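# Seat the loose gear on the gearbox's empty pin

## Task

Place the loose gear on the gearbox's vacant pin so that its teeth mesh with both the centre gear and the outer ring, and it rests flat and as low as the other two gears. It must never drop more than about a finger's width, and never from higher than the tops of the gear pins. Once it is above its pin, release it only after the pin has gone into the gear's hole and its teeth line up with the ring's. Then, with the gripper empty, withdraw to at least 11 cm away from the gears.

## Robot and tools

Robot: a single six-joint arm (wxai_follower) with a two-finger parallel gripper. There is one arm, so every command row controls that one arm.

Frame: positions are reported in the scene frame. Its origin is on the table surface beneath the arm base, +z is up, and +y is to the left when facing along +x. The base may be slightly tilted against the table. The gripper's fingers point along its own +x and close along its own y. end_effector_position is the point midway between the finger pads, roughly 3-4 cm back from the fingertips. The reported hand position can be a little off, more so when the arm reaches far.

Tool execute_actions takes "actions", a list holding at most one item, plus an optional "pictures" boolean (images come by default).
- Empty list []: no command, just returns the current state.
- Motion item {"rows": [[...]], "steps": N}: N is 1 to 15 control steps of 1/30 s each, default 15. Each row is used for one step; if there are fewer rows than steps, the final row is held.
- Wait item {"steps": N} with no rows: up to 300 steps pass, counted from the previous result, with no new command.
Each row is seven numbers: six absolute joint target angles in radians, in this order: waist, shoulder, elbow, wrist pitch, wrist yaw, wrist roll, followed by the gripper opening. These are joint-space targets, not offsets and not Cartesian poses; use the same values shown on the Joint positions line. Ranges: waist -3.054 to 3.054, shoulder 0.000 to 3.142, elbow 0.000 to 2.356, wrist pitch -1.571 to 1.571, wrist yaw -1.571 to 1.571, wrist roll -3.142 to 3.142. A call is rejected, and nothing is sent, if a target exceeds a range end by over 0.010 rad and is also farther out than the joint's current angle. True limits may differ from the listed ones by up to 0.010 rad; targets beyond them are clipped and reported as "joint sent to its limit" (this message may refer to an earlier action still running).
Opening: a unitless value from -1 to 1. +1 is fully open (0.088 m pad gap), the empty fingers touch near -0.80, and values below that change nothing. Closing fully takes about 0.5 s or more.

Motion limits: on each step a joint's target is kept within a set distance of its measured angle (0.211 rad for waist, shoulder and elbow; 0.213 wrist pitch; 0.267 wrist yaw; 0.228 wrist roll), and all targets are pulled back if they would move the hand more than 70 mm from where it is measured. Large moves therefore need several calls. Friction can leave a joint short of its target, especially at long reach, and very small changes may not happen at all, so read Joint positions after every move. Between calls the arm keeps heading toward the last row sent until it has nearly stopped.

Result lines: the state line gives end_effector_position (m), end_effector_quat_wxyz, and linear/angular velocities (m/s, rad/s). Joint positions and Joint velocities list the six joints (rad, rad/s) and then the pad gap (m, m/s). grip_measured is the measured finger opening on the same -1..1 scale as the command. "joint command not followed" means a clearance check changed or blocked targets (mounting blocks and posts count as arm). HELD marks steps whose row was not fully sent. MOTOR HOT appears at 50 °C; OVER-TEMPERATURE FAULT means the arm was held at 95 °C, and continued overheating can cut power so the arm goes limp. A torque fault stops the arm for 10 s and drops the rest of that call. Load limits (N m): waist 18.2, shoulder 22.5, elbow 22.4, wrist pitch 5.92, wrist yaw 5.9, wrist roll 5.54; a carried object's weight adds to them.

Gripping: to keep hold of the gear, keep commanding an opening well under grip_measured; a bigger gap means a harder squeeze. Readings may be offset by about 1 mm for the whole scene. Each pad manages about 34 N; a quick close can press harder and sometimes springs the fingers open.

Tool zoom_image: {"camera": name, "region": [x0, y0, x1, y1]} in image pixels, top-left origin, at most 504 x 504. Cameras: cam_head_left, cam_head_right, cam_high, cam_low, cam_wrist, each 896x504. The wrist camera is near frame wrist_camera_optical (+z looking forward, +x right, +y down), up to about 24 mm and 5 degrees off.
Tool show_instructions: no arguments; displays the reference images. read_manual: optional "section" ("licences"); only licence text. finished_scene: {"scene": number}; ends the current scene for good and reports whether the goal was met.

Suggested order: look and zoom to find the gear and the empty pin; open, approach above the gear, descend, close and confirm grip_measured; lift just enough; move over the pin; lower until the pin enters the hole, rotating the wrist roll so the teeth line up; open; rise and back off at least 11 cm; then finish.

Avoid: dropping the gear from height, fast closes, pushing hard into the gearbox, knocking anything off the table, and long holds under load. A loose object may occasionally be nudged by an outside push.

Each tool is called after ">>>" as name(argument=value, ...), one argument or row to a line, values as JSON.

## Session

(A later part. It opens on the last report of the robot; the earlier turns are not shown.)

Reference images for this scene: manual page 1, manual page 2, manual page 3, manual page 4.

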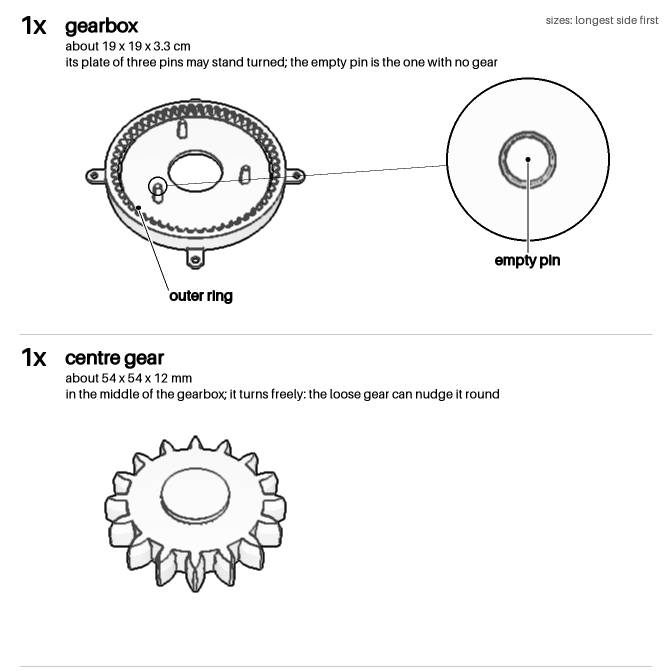

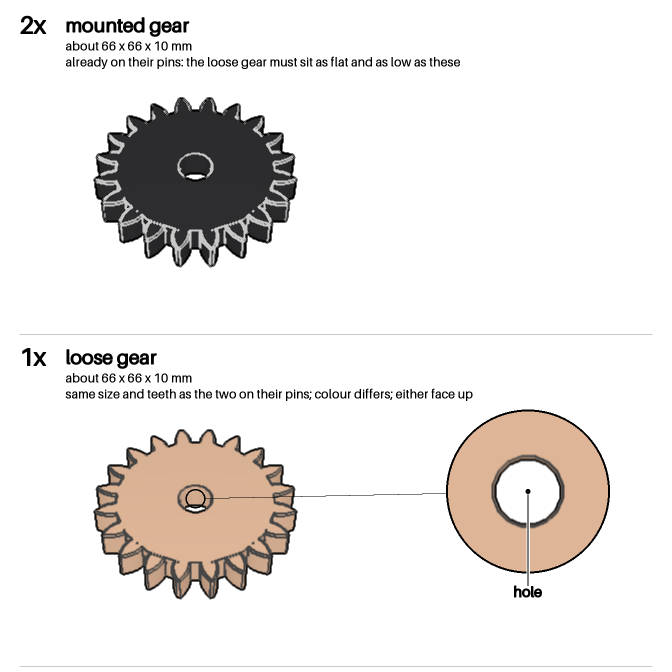

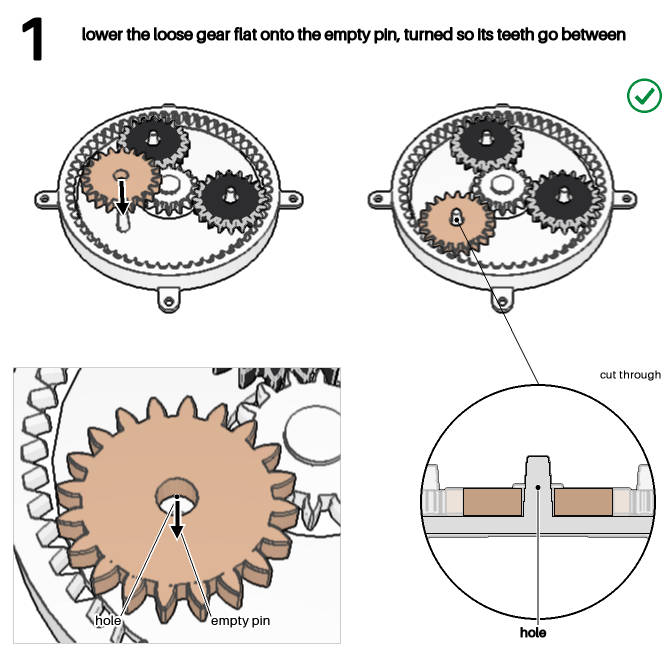

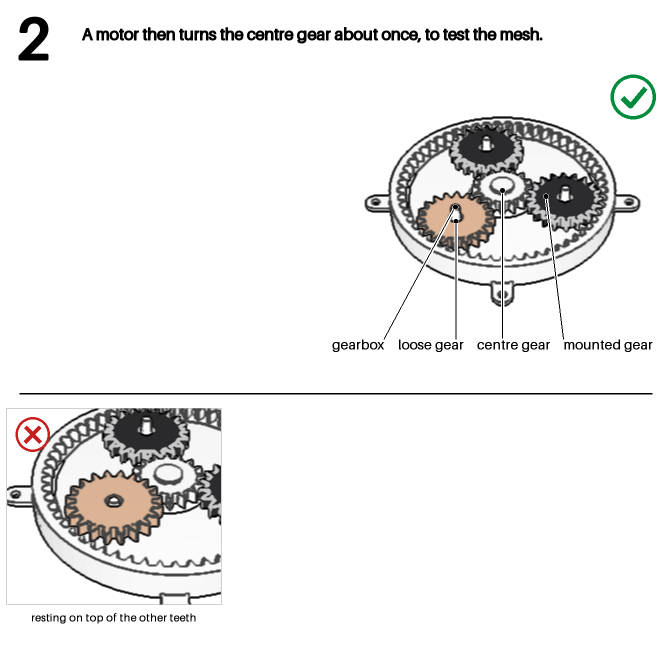

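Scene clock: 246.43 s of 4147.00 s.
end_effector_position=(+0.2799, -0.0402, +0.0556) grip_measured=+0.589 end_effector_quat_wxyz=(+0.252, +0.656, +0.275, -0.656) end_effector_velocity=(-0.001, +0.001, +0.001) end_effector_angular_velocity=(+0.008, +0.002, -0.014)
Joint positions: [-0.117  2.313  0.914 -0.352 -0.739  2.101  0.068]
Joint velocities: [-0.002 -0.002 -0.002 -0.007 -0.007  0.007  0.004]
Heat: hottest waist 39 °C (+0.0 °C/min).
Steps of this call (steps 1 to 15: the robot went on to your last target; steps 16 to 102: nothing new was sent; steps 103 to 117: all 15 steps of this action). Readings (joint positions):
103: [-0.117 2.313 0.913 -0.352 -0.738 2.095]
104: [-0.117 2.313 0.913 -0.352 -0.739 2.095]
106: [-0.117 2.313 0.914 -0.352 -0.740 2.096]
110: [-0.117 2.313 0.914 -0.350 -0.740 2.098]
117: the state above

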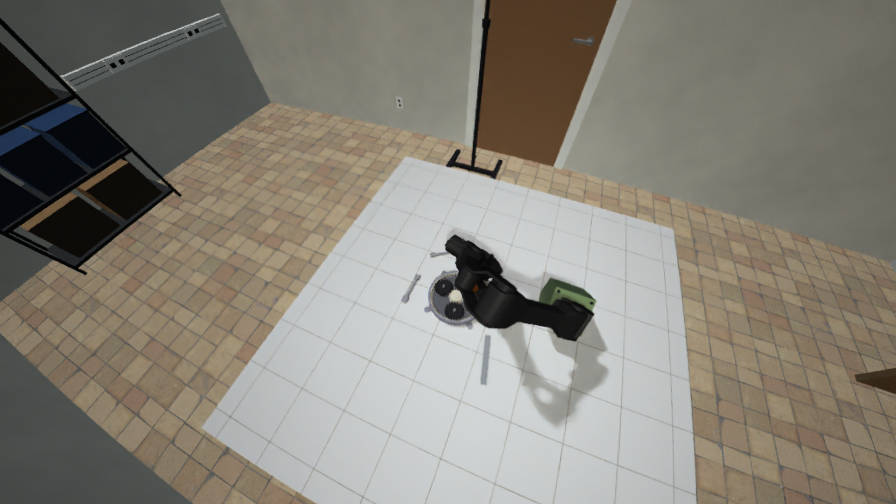

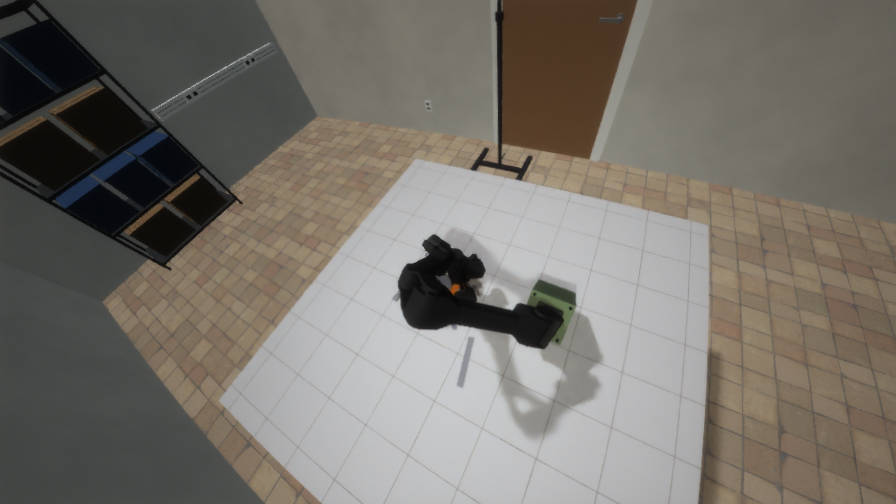

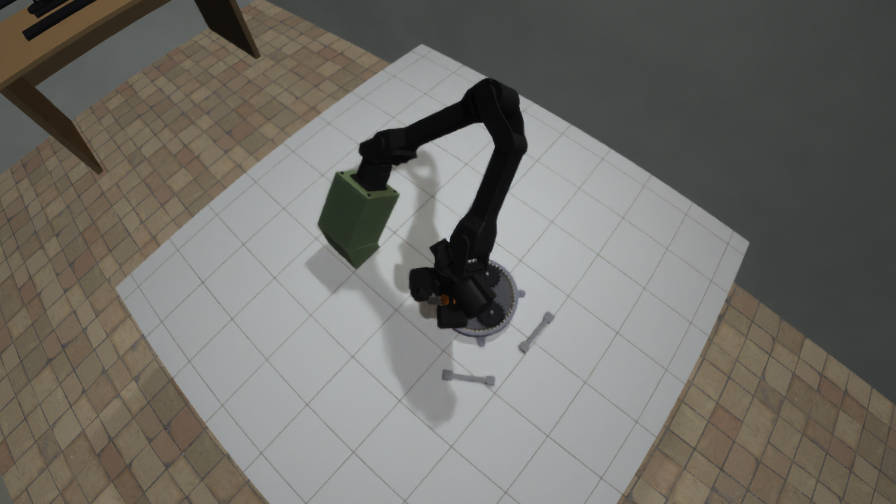

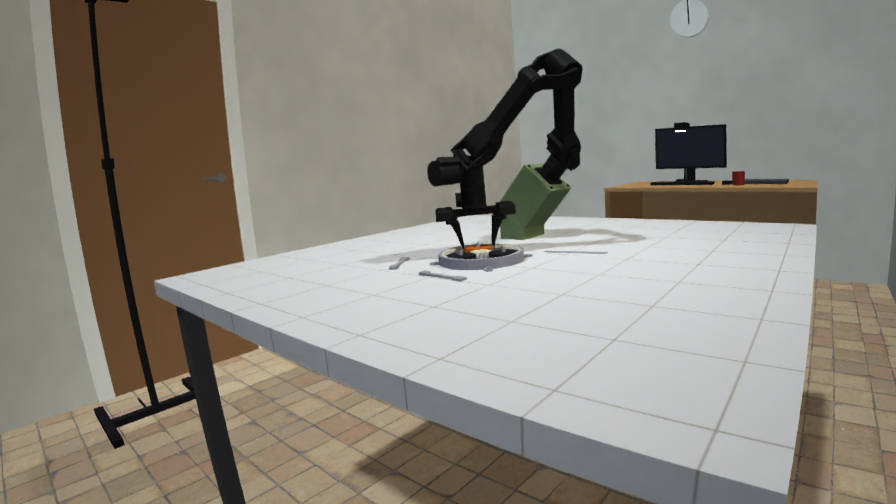

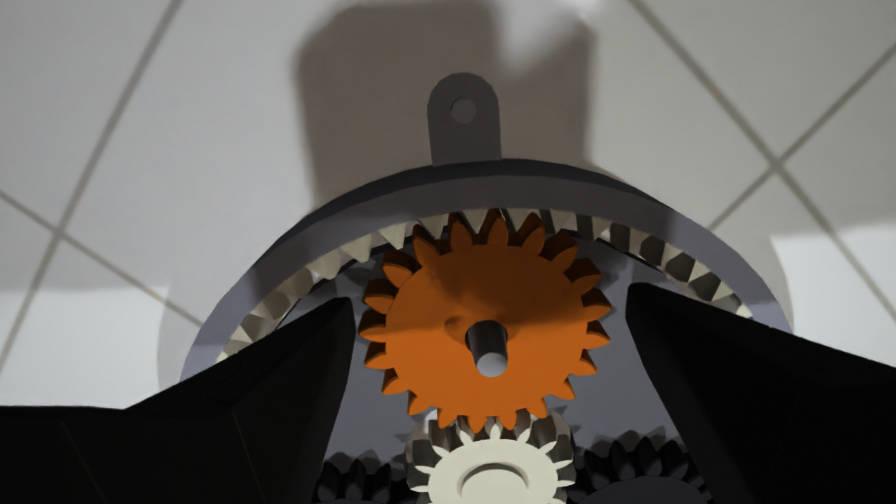

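It dropped. Lift and look.

>>> execute_actions(
  actions=[
    {"rows":[[-0.14,2.29,0.92,-0.4,-0.73,2.07,0.7],[-0.14,2.29,0.92,-0.4,-0.73,2.07,0.7],[-0.14,2.29,0.92,-0.4,-0.73,2.07,0.7],[-0.14,2.29,0.92,-0.4,-0.73,2.07,0.7],[-0.19,2.224,0.931,-0.534,-0.69,1.95,0.7]],"steps":15},
  ],
)

>>> zoom_image(
  camera="cam_wrist",
  region=[250,100,750,504],
)

>>> zoom_image(
  camera="cam_low",
  region=[420,210,540,280],
)

Scene clock: 249.70 s of 4147.00 s.
end_effector_position=(+0.2700, -0.0411, +0.0855) grip_measured=+0.699 end_effector_quat_wxyz=(+0.265, +0.638, +0.284, -0.664) end_effector_velocity=(-0.016, +0.001, -0.000) end_effector_angular_velocity=(+0.001, +0.060, +0.002)
Joint positions: [-0.184  2.239  0.926 -0.527 -0.695  1.96   0.073]
Joint velocities: [-0.002  0.002 -0.007 -0.066  0.022 -0.051  0.   ]
Heat: hottest waist 39 °C (+0.0 °C/min).
Steps of this call (steps 1 to 15: the robot went on to your last target; steps 16 to 83: nothing new was sent; steps 84 to 98: all 15 steps of this action). Readings (joint positions):
84: [-0.118 2.313 0.914 -0.358 -0.739 2.099]
85: [-0.120 2.312 0.914 -0.370 -0.739 2.094]
87: [-0.127 2.309 0.914 -0.384 -0.736 2.086]
91: [-0.166 2.262 0.919 -0.484 -0.708 1.998]
98: the state above

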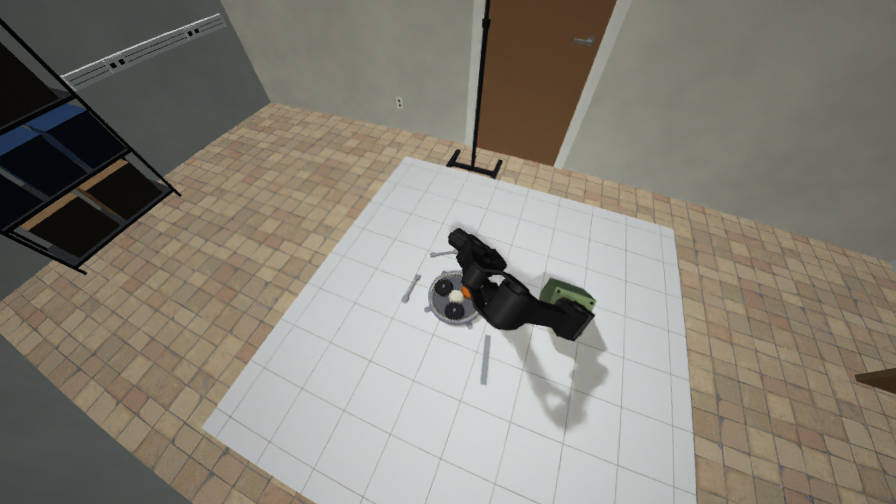

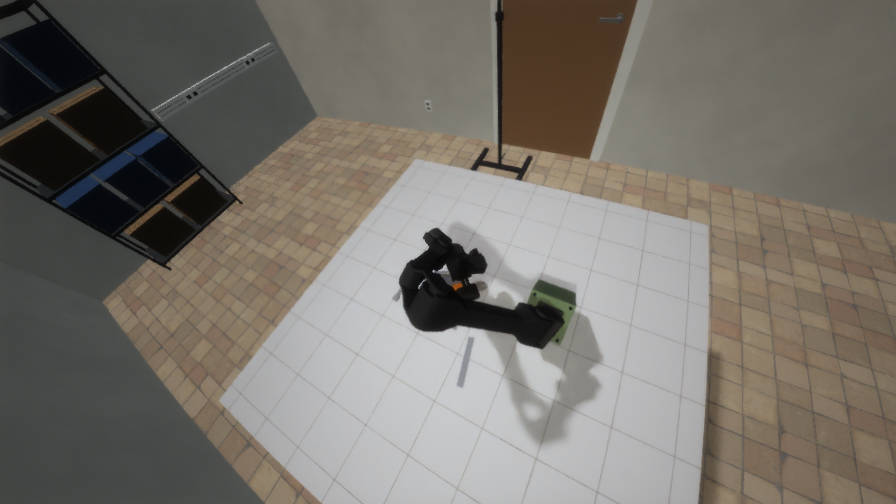

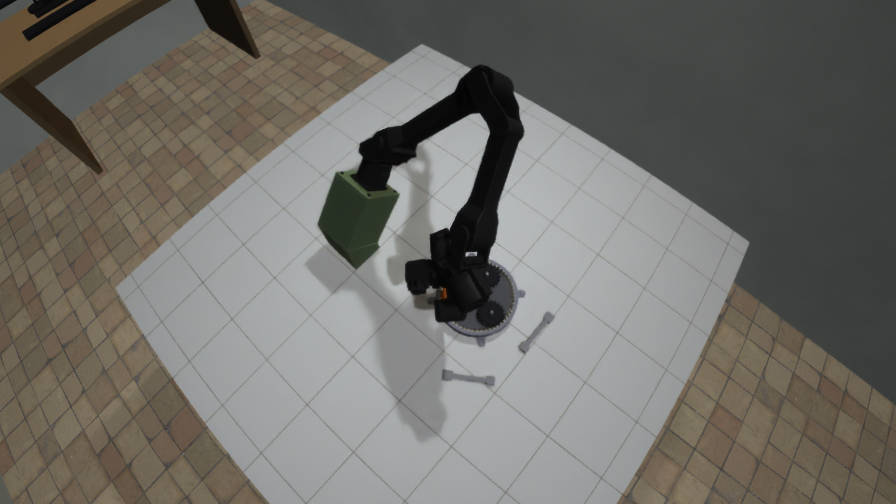

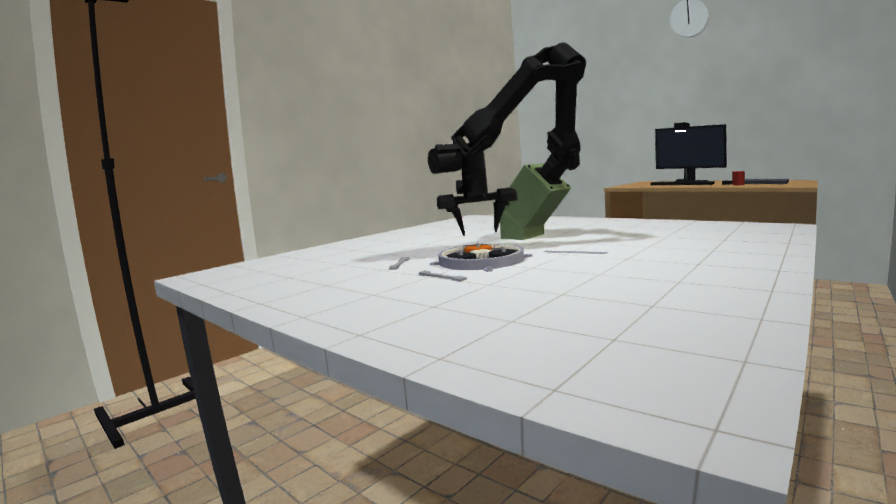

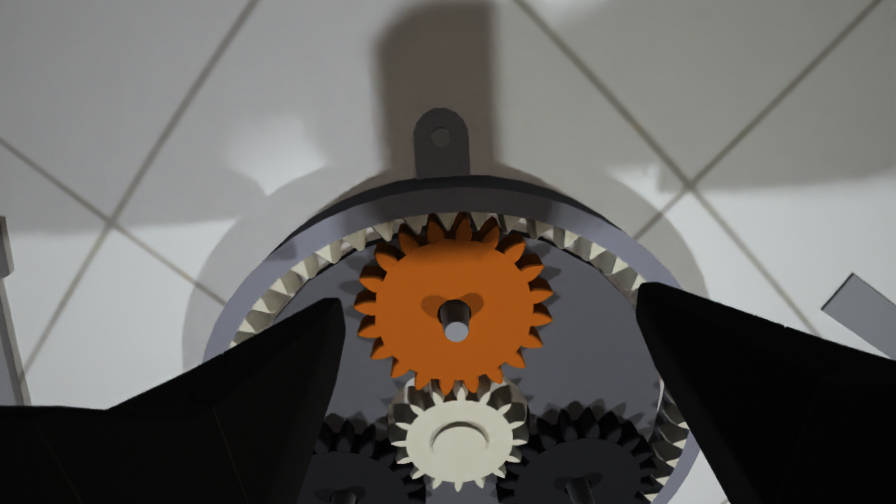

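Region (250, 100, 750, 504) of cam_wrist's 896x504 image, scaled by 1.008, with more detail than that image has; it fills the top 407 rows of this view, and the rest is white.

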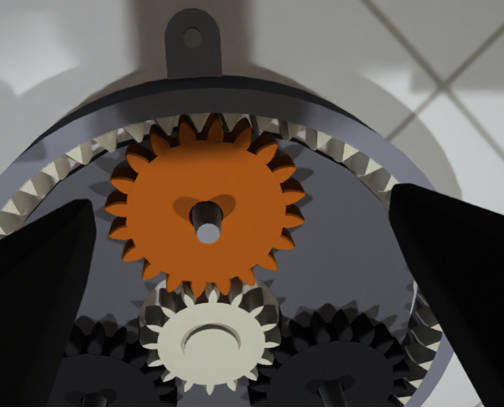

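Region (420, 210, 540, 280) of cam_low's 896x504 image, scaled by 4.200, with more detail than that image has; it fills the top 294 rows of this view, and the rest is white.

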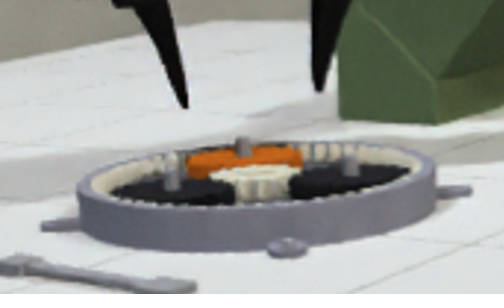

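Seated. Retreat.

>>> execute_actions(
  actions=[
    {"rows":[[-0.2,2.0,0.95,-0.6,-0.6,1.8,0.7],[-0.2,2.0,0.95,-0.6,-0.6,1.8,0.7],[-0.2,2.0,0.95,-0.6,-0.6,1.8,0.7],[-0.2,1.2,0.8,-0.3,-0.5,1.5,0.7]],"steps":15},
  ],
  pictures=false,
)

>>> execute_actions(
  actions=[
    {"steps":30},
  ],
)

Scene clock: 252.83 s of 4147.00 s.
end_effector_position=(+0.3449, +0.0311, +0.2386) grip_measured=+0.700 end_effector_quat_wxyz=(+0.717, +0.507, +0.292, -0.379) end_effector_velocity=(+0.054, +0.296, +0.356) end_effector_angular_velocity=(-0.515, -1.057, +1.096)
Joint positions: [-0.196  1.547  0.814 -0.31  -0.508  1.519  0.073]
Joint velocities: [ 0.002 -1.468 -0.022  0.081  0.022 -0.154 -0.001]
Heat: hottest waist 39 °C (+1.0 °C/min).
Steps of this call (steps 1 to 15: the robot went on to your last target; steps 16 to 79: nothing new was sent; steps 80 to 94: all 15 steps of this action). Readings (joint positions):
80: [-0.185 2.214 0.927 -0.542 -0.676 1.926]
81: [-0.187 2.181 0.925 -0.568 -0.650 1.893]
83: [-0.190 2.088 0.913 -0.538 -0.619 1.827]
87: [-0.196 1.884 0.843 -0.377 -0.536 1.622]
94: the state above

Scene clock: 253.83 s of 4147.00 s.
end_effector_position=(+0.3386, +0.1028, +0.3165) grip_measured=+0.700 end_effector_quat_wxyz=(+0.811, +0.474, +0.239, -0.245) end_effector_velocity=(-0.003, -0.001, -0.003) end_effector_angular_velocity=(+0.002, +0.011, -0.000)
Joint positions: [-0.196  1.207  0.808 -0.299 -0.504  1.504  0.073]
Joint velocities: [-0.002 -0.002 -0.007 -0.007 -0.007 -0.007  0.   ]
Heat: hottest waist 39 °C (+1.0 °C/min).
Steps of this call (steps 1 to 30: the robot went on to your last target). Readings (joint positions):
1: [-0.196 1.498 0.814 -0.307 -0.507 1.515]
2: [-0.196 1.448 0.813 -0.306 -0.506 1.513]
4: [-0.196 1.351 0.812 -0.304 -0.505 1.509]
8: [-0.196 1.234 0.812 -0.296 -0.505 1.506]
30: the state above
The arm was judged still, so your last target was given up. Only a new action makes it travel on or press farther. Fingers that are still opening or closing keep moving.

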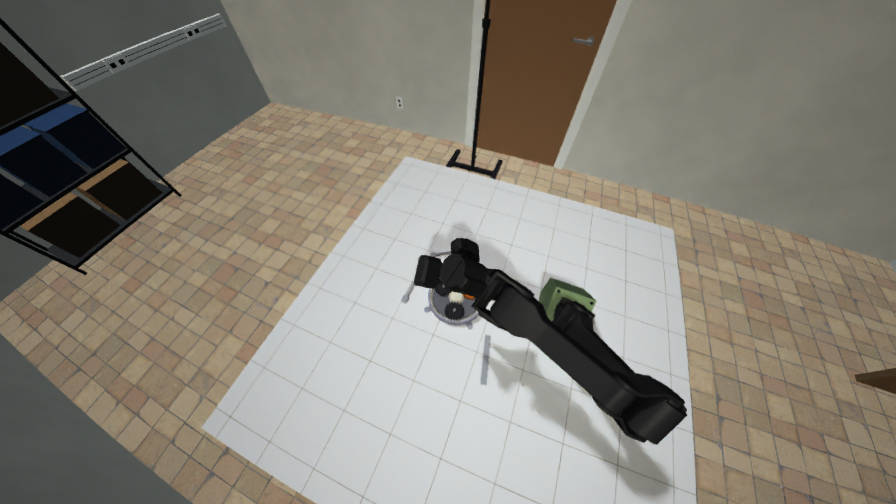

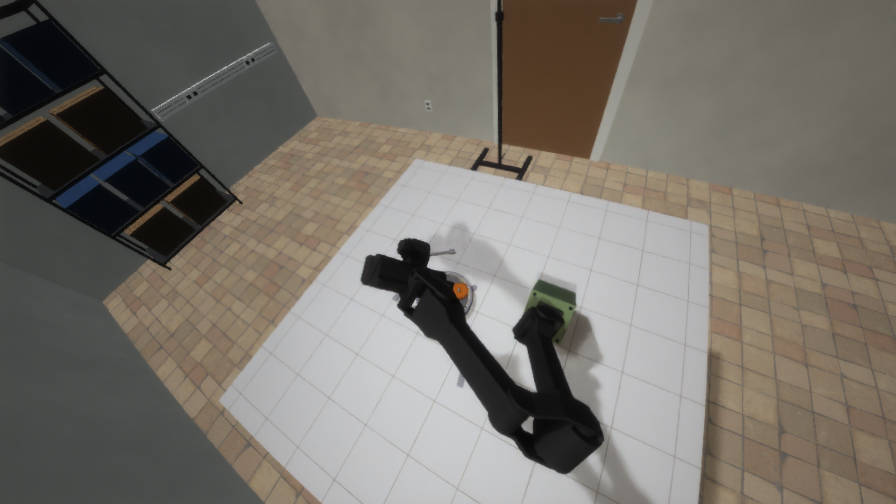

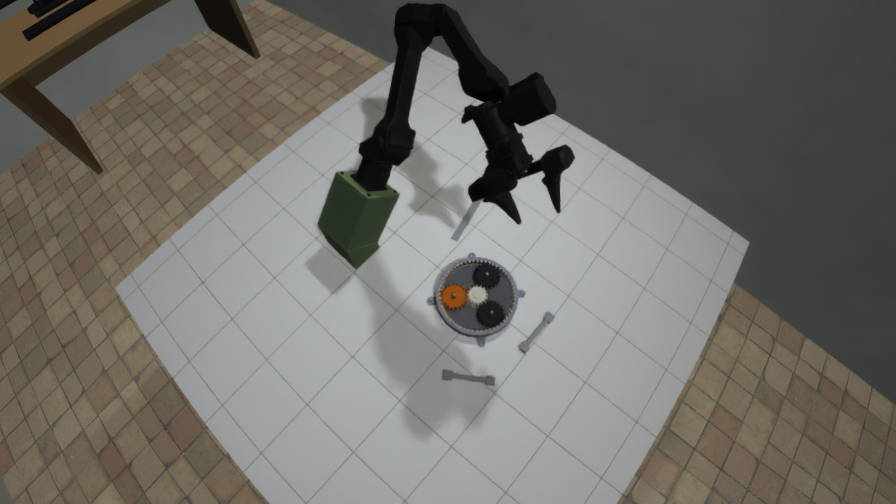

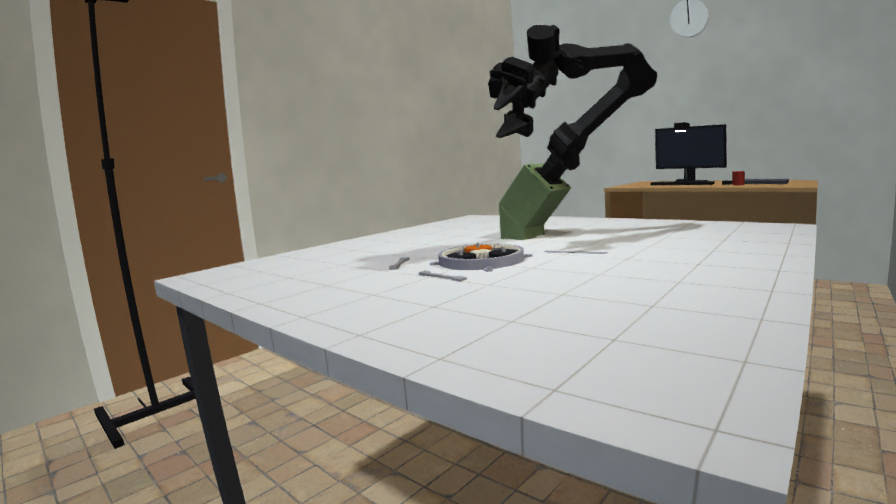

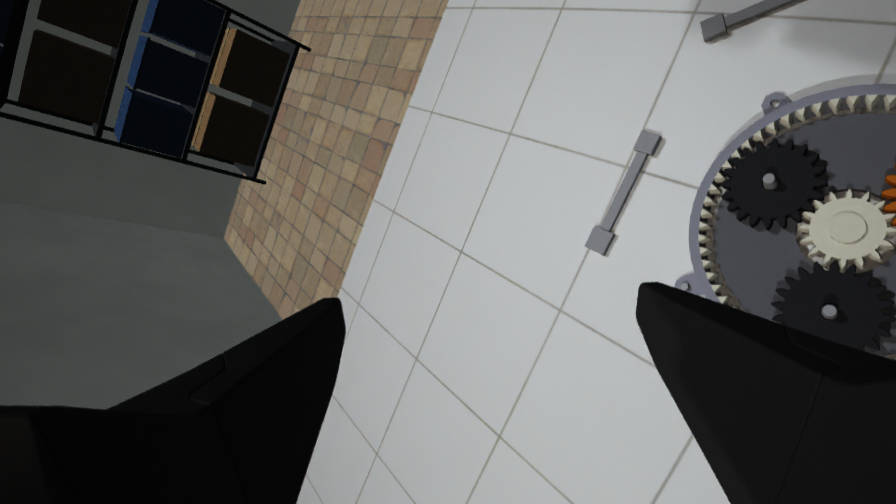

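>>> zoom_image(
  camera="cam_high",
  region=[425,250,525,345],
)

>>> zoom_image(
  camera="cam_low",
  region=[435,235,525,275],
)

Region (425, 250, 525, 345) of cam_high's 896x504 image, scaled by 5.040, with more detail than that image has; it fills the top 479 rows of this view, and the rest is white.

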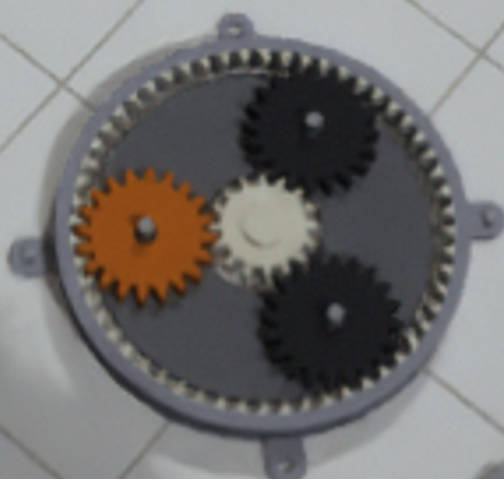

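Region (435, 235, 525, 275) of cam_low's 896x504 image, scaled by 5.600, with more detail than that image has.

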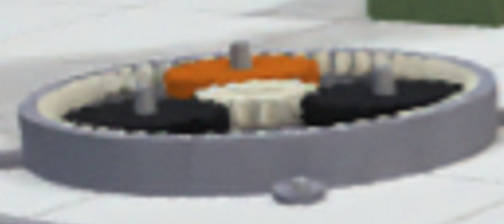

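>>> finished_scene(
  scene=2,
)

The scene is finished: the task was done.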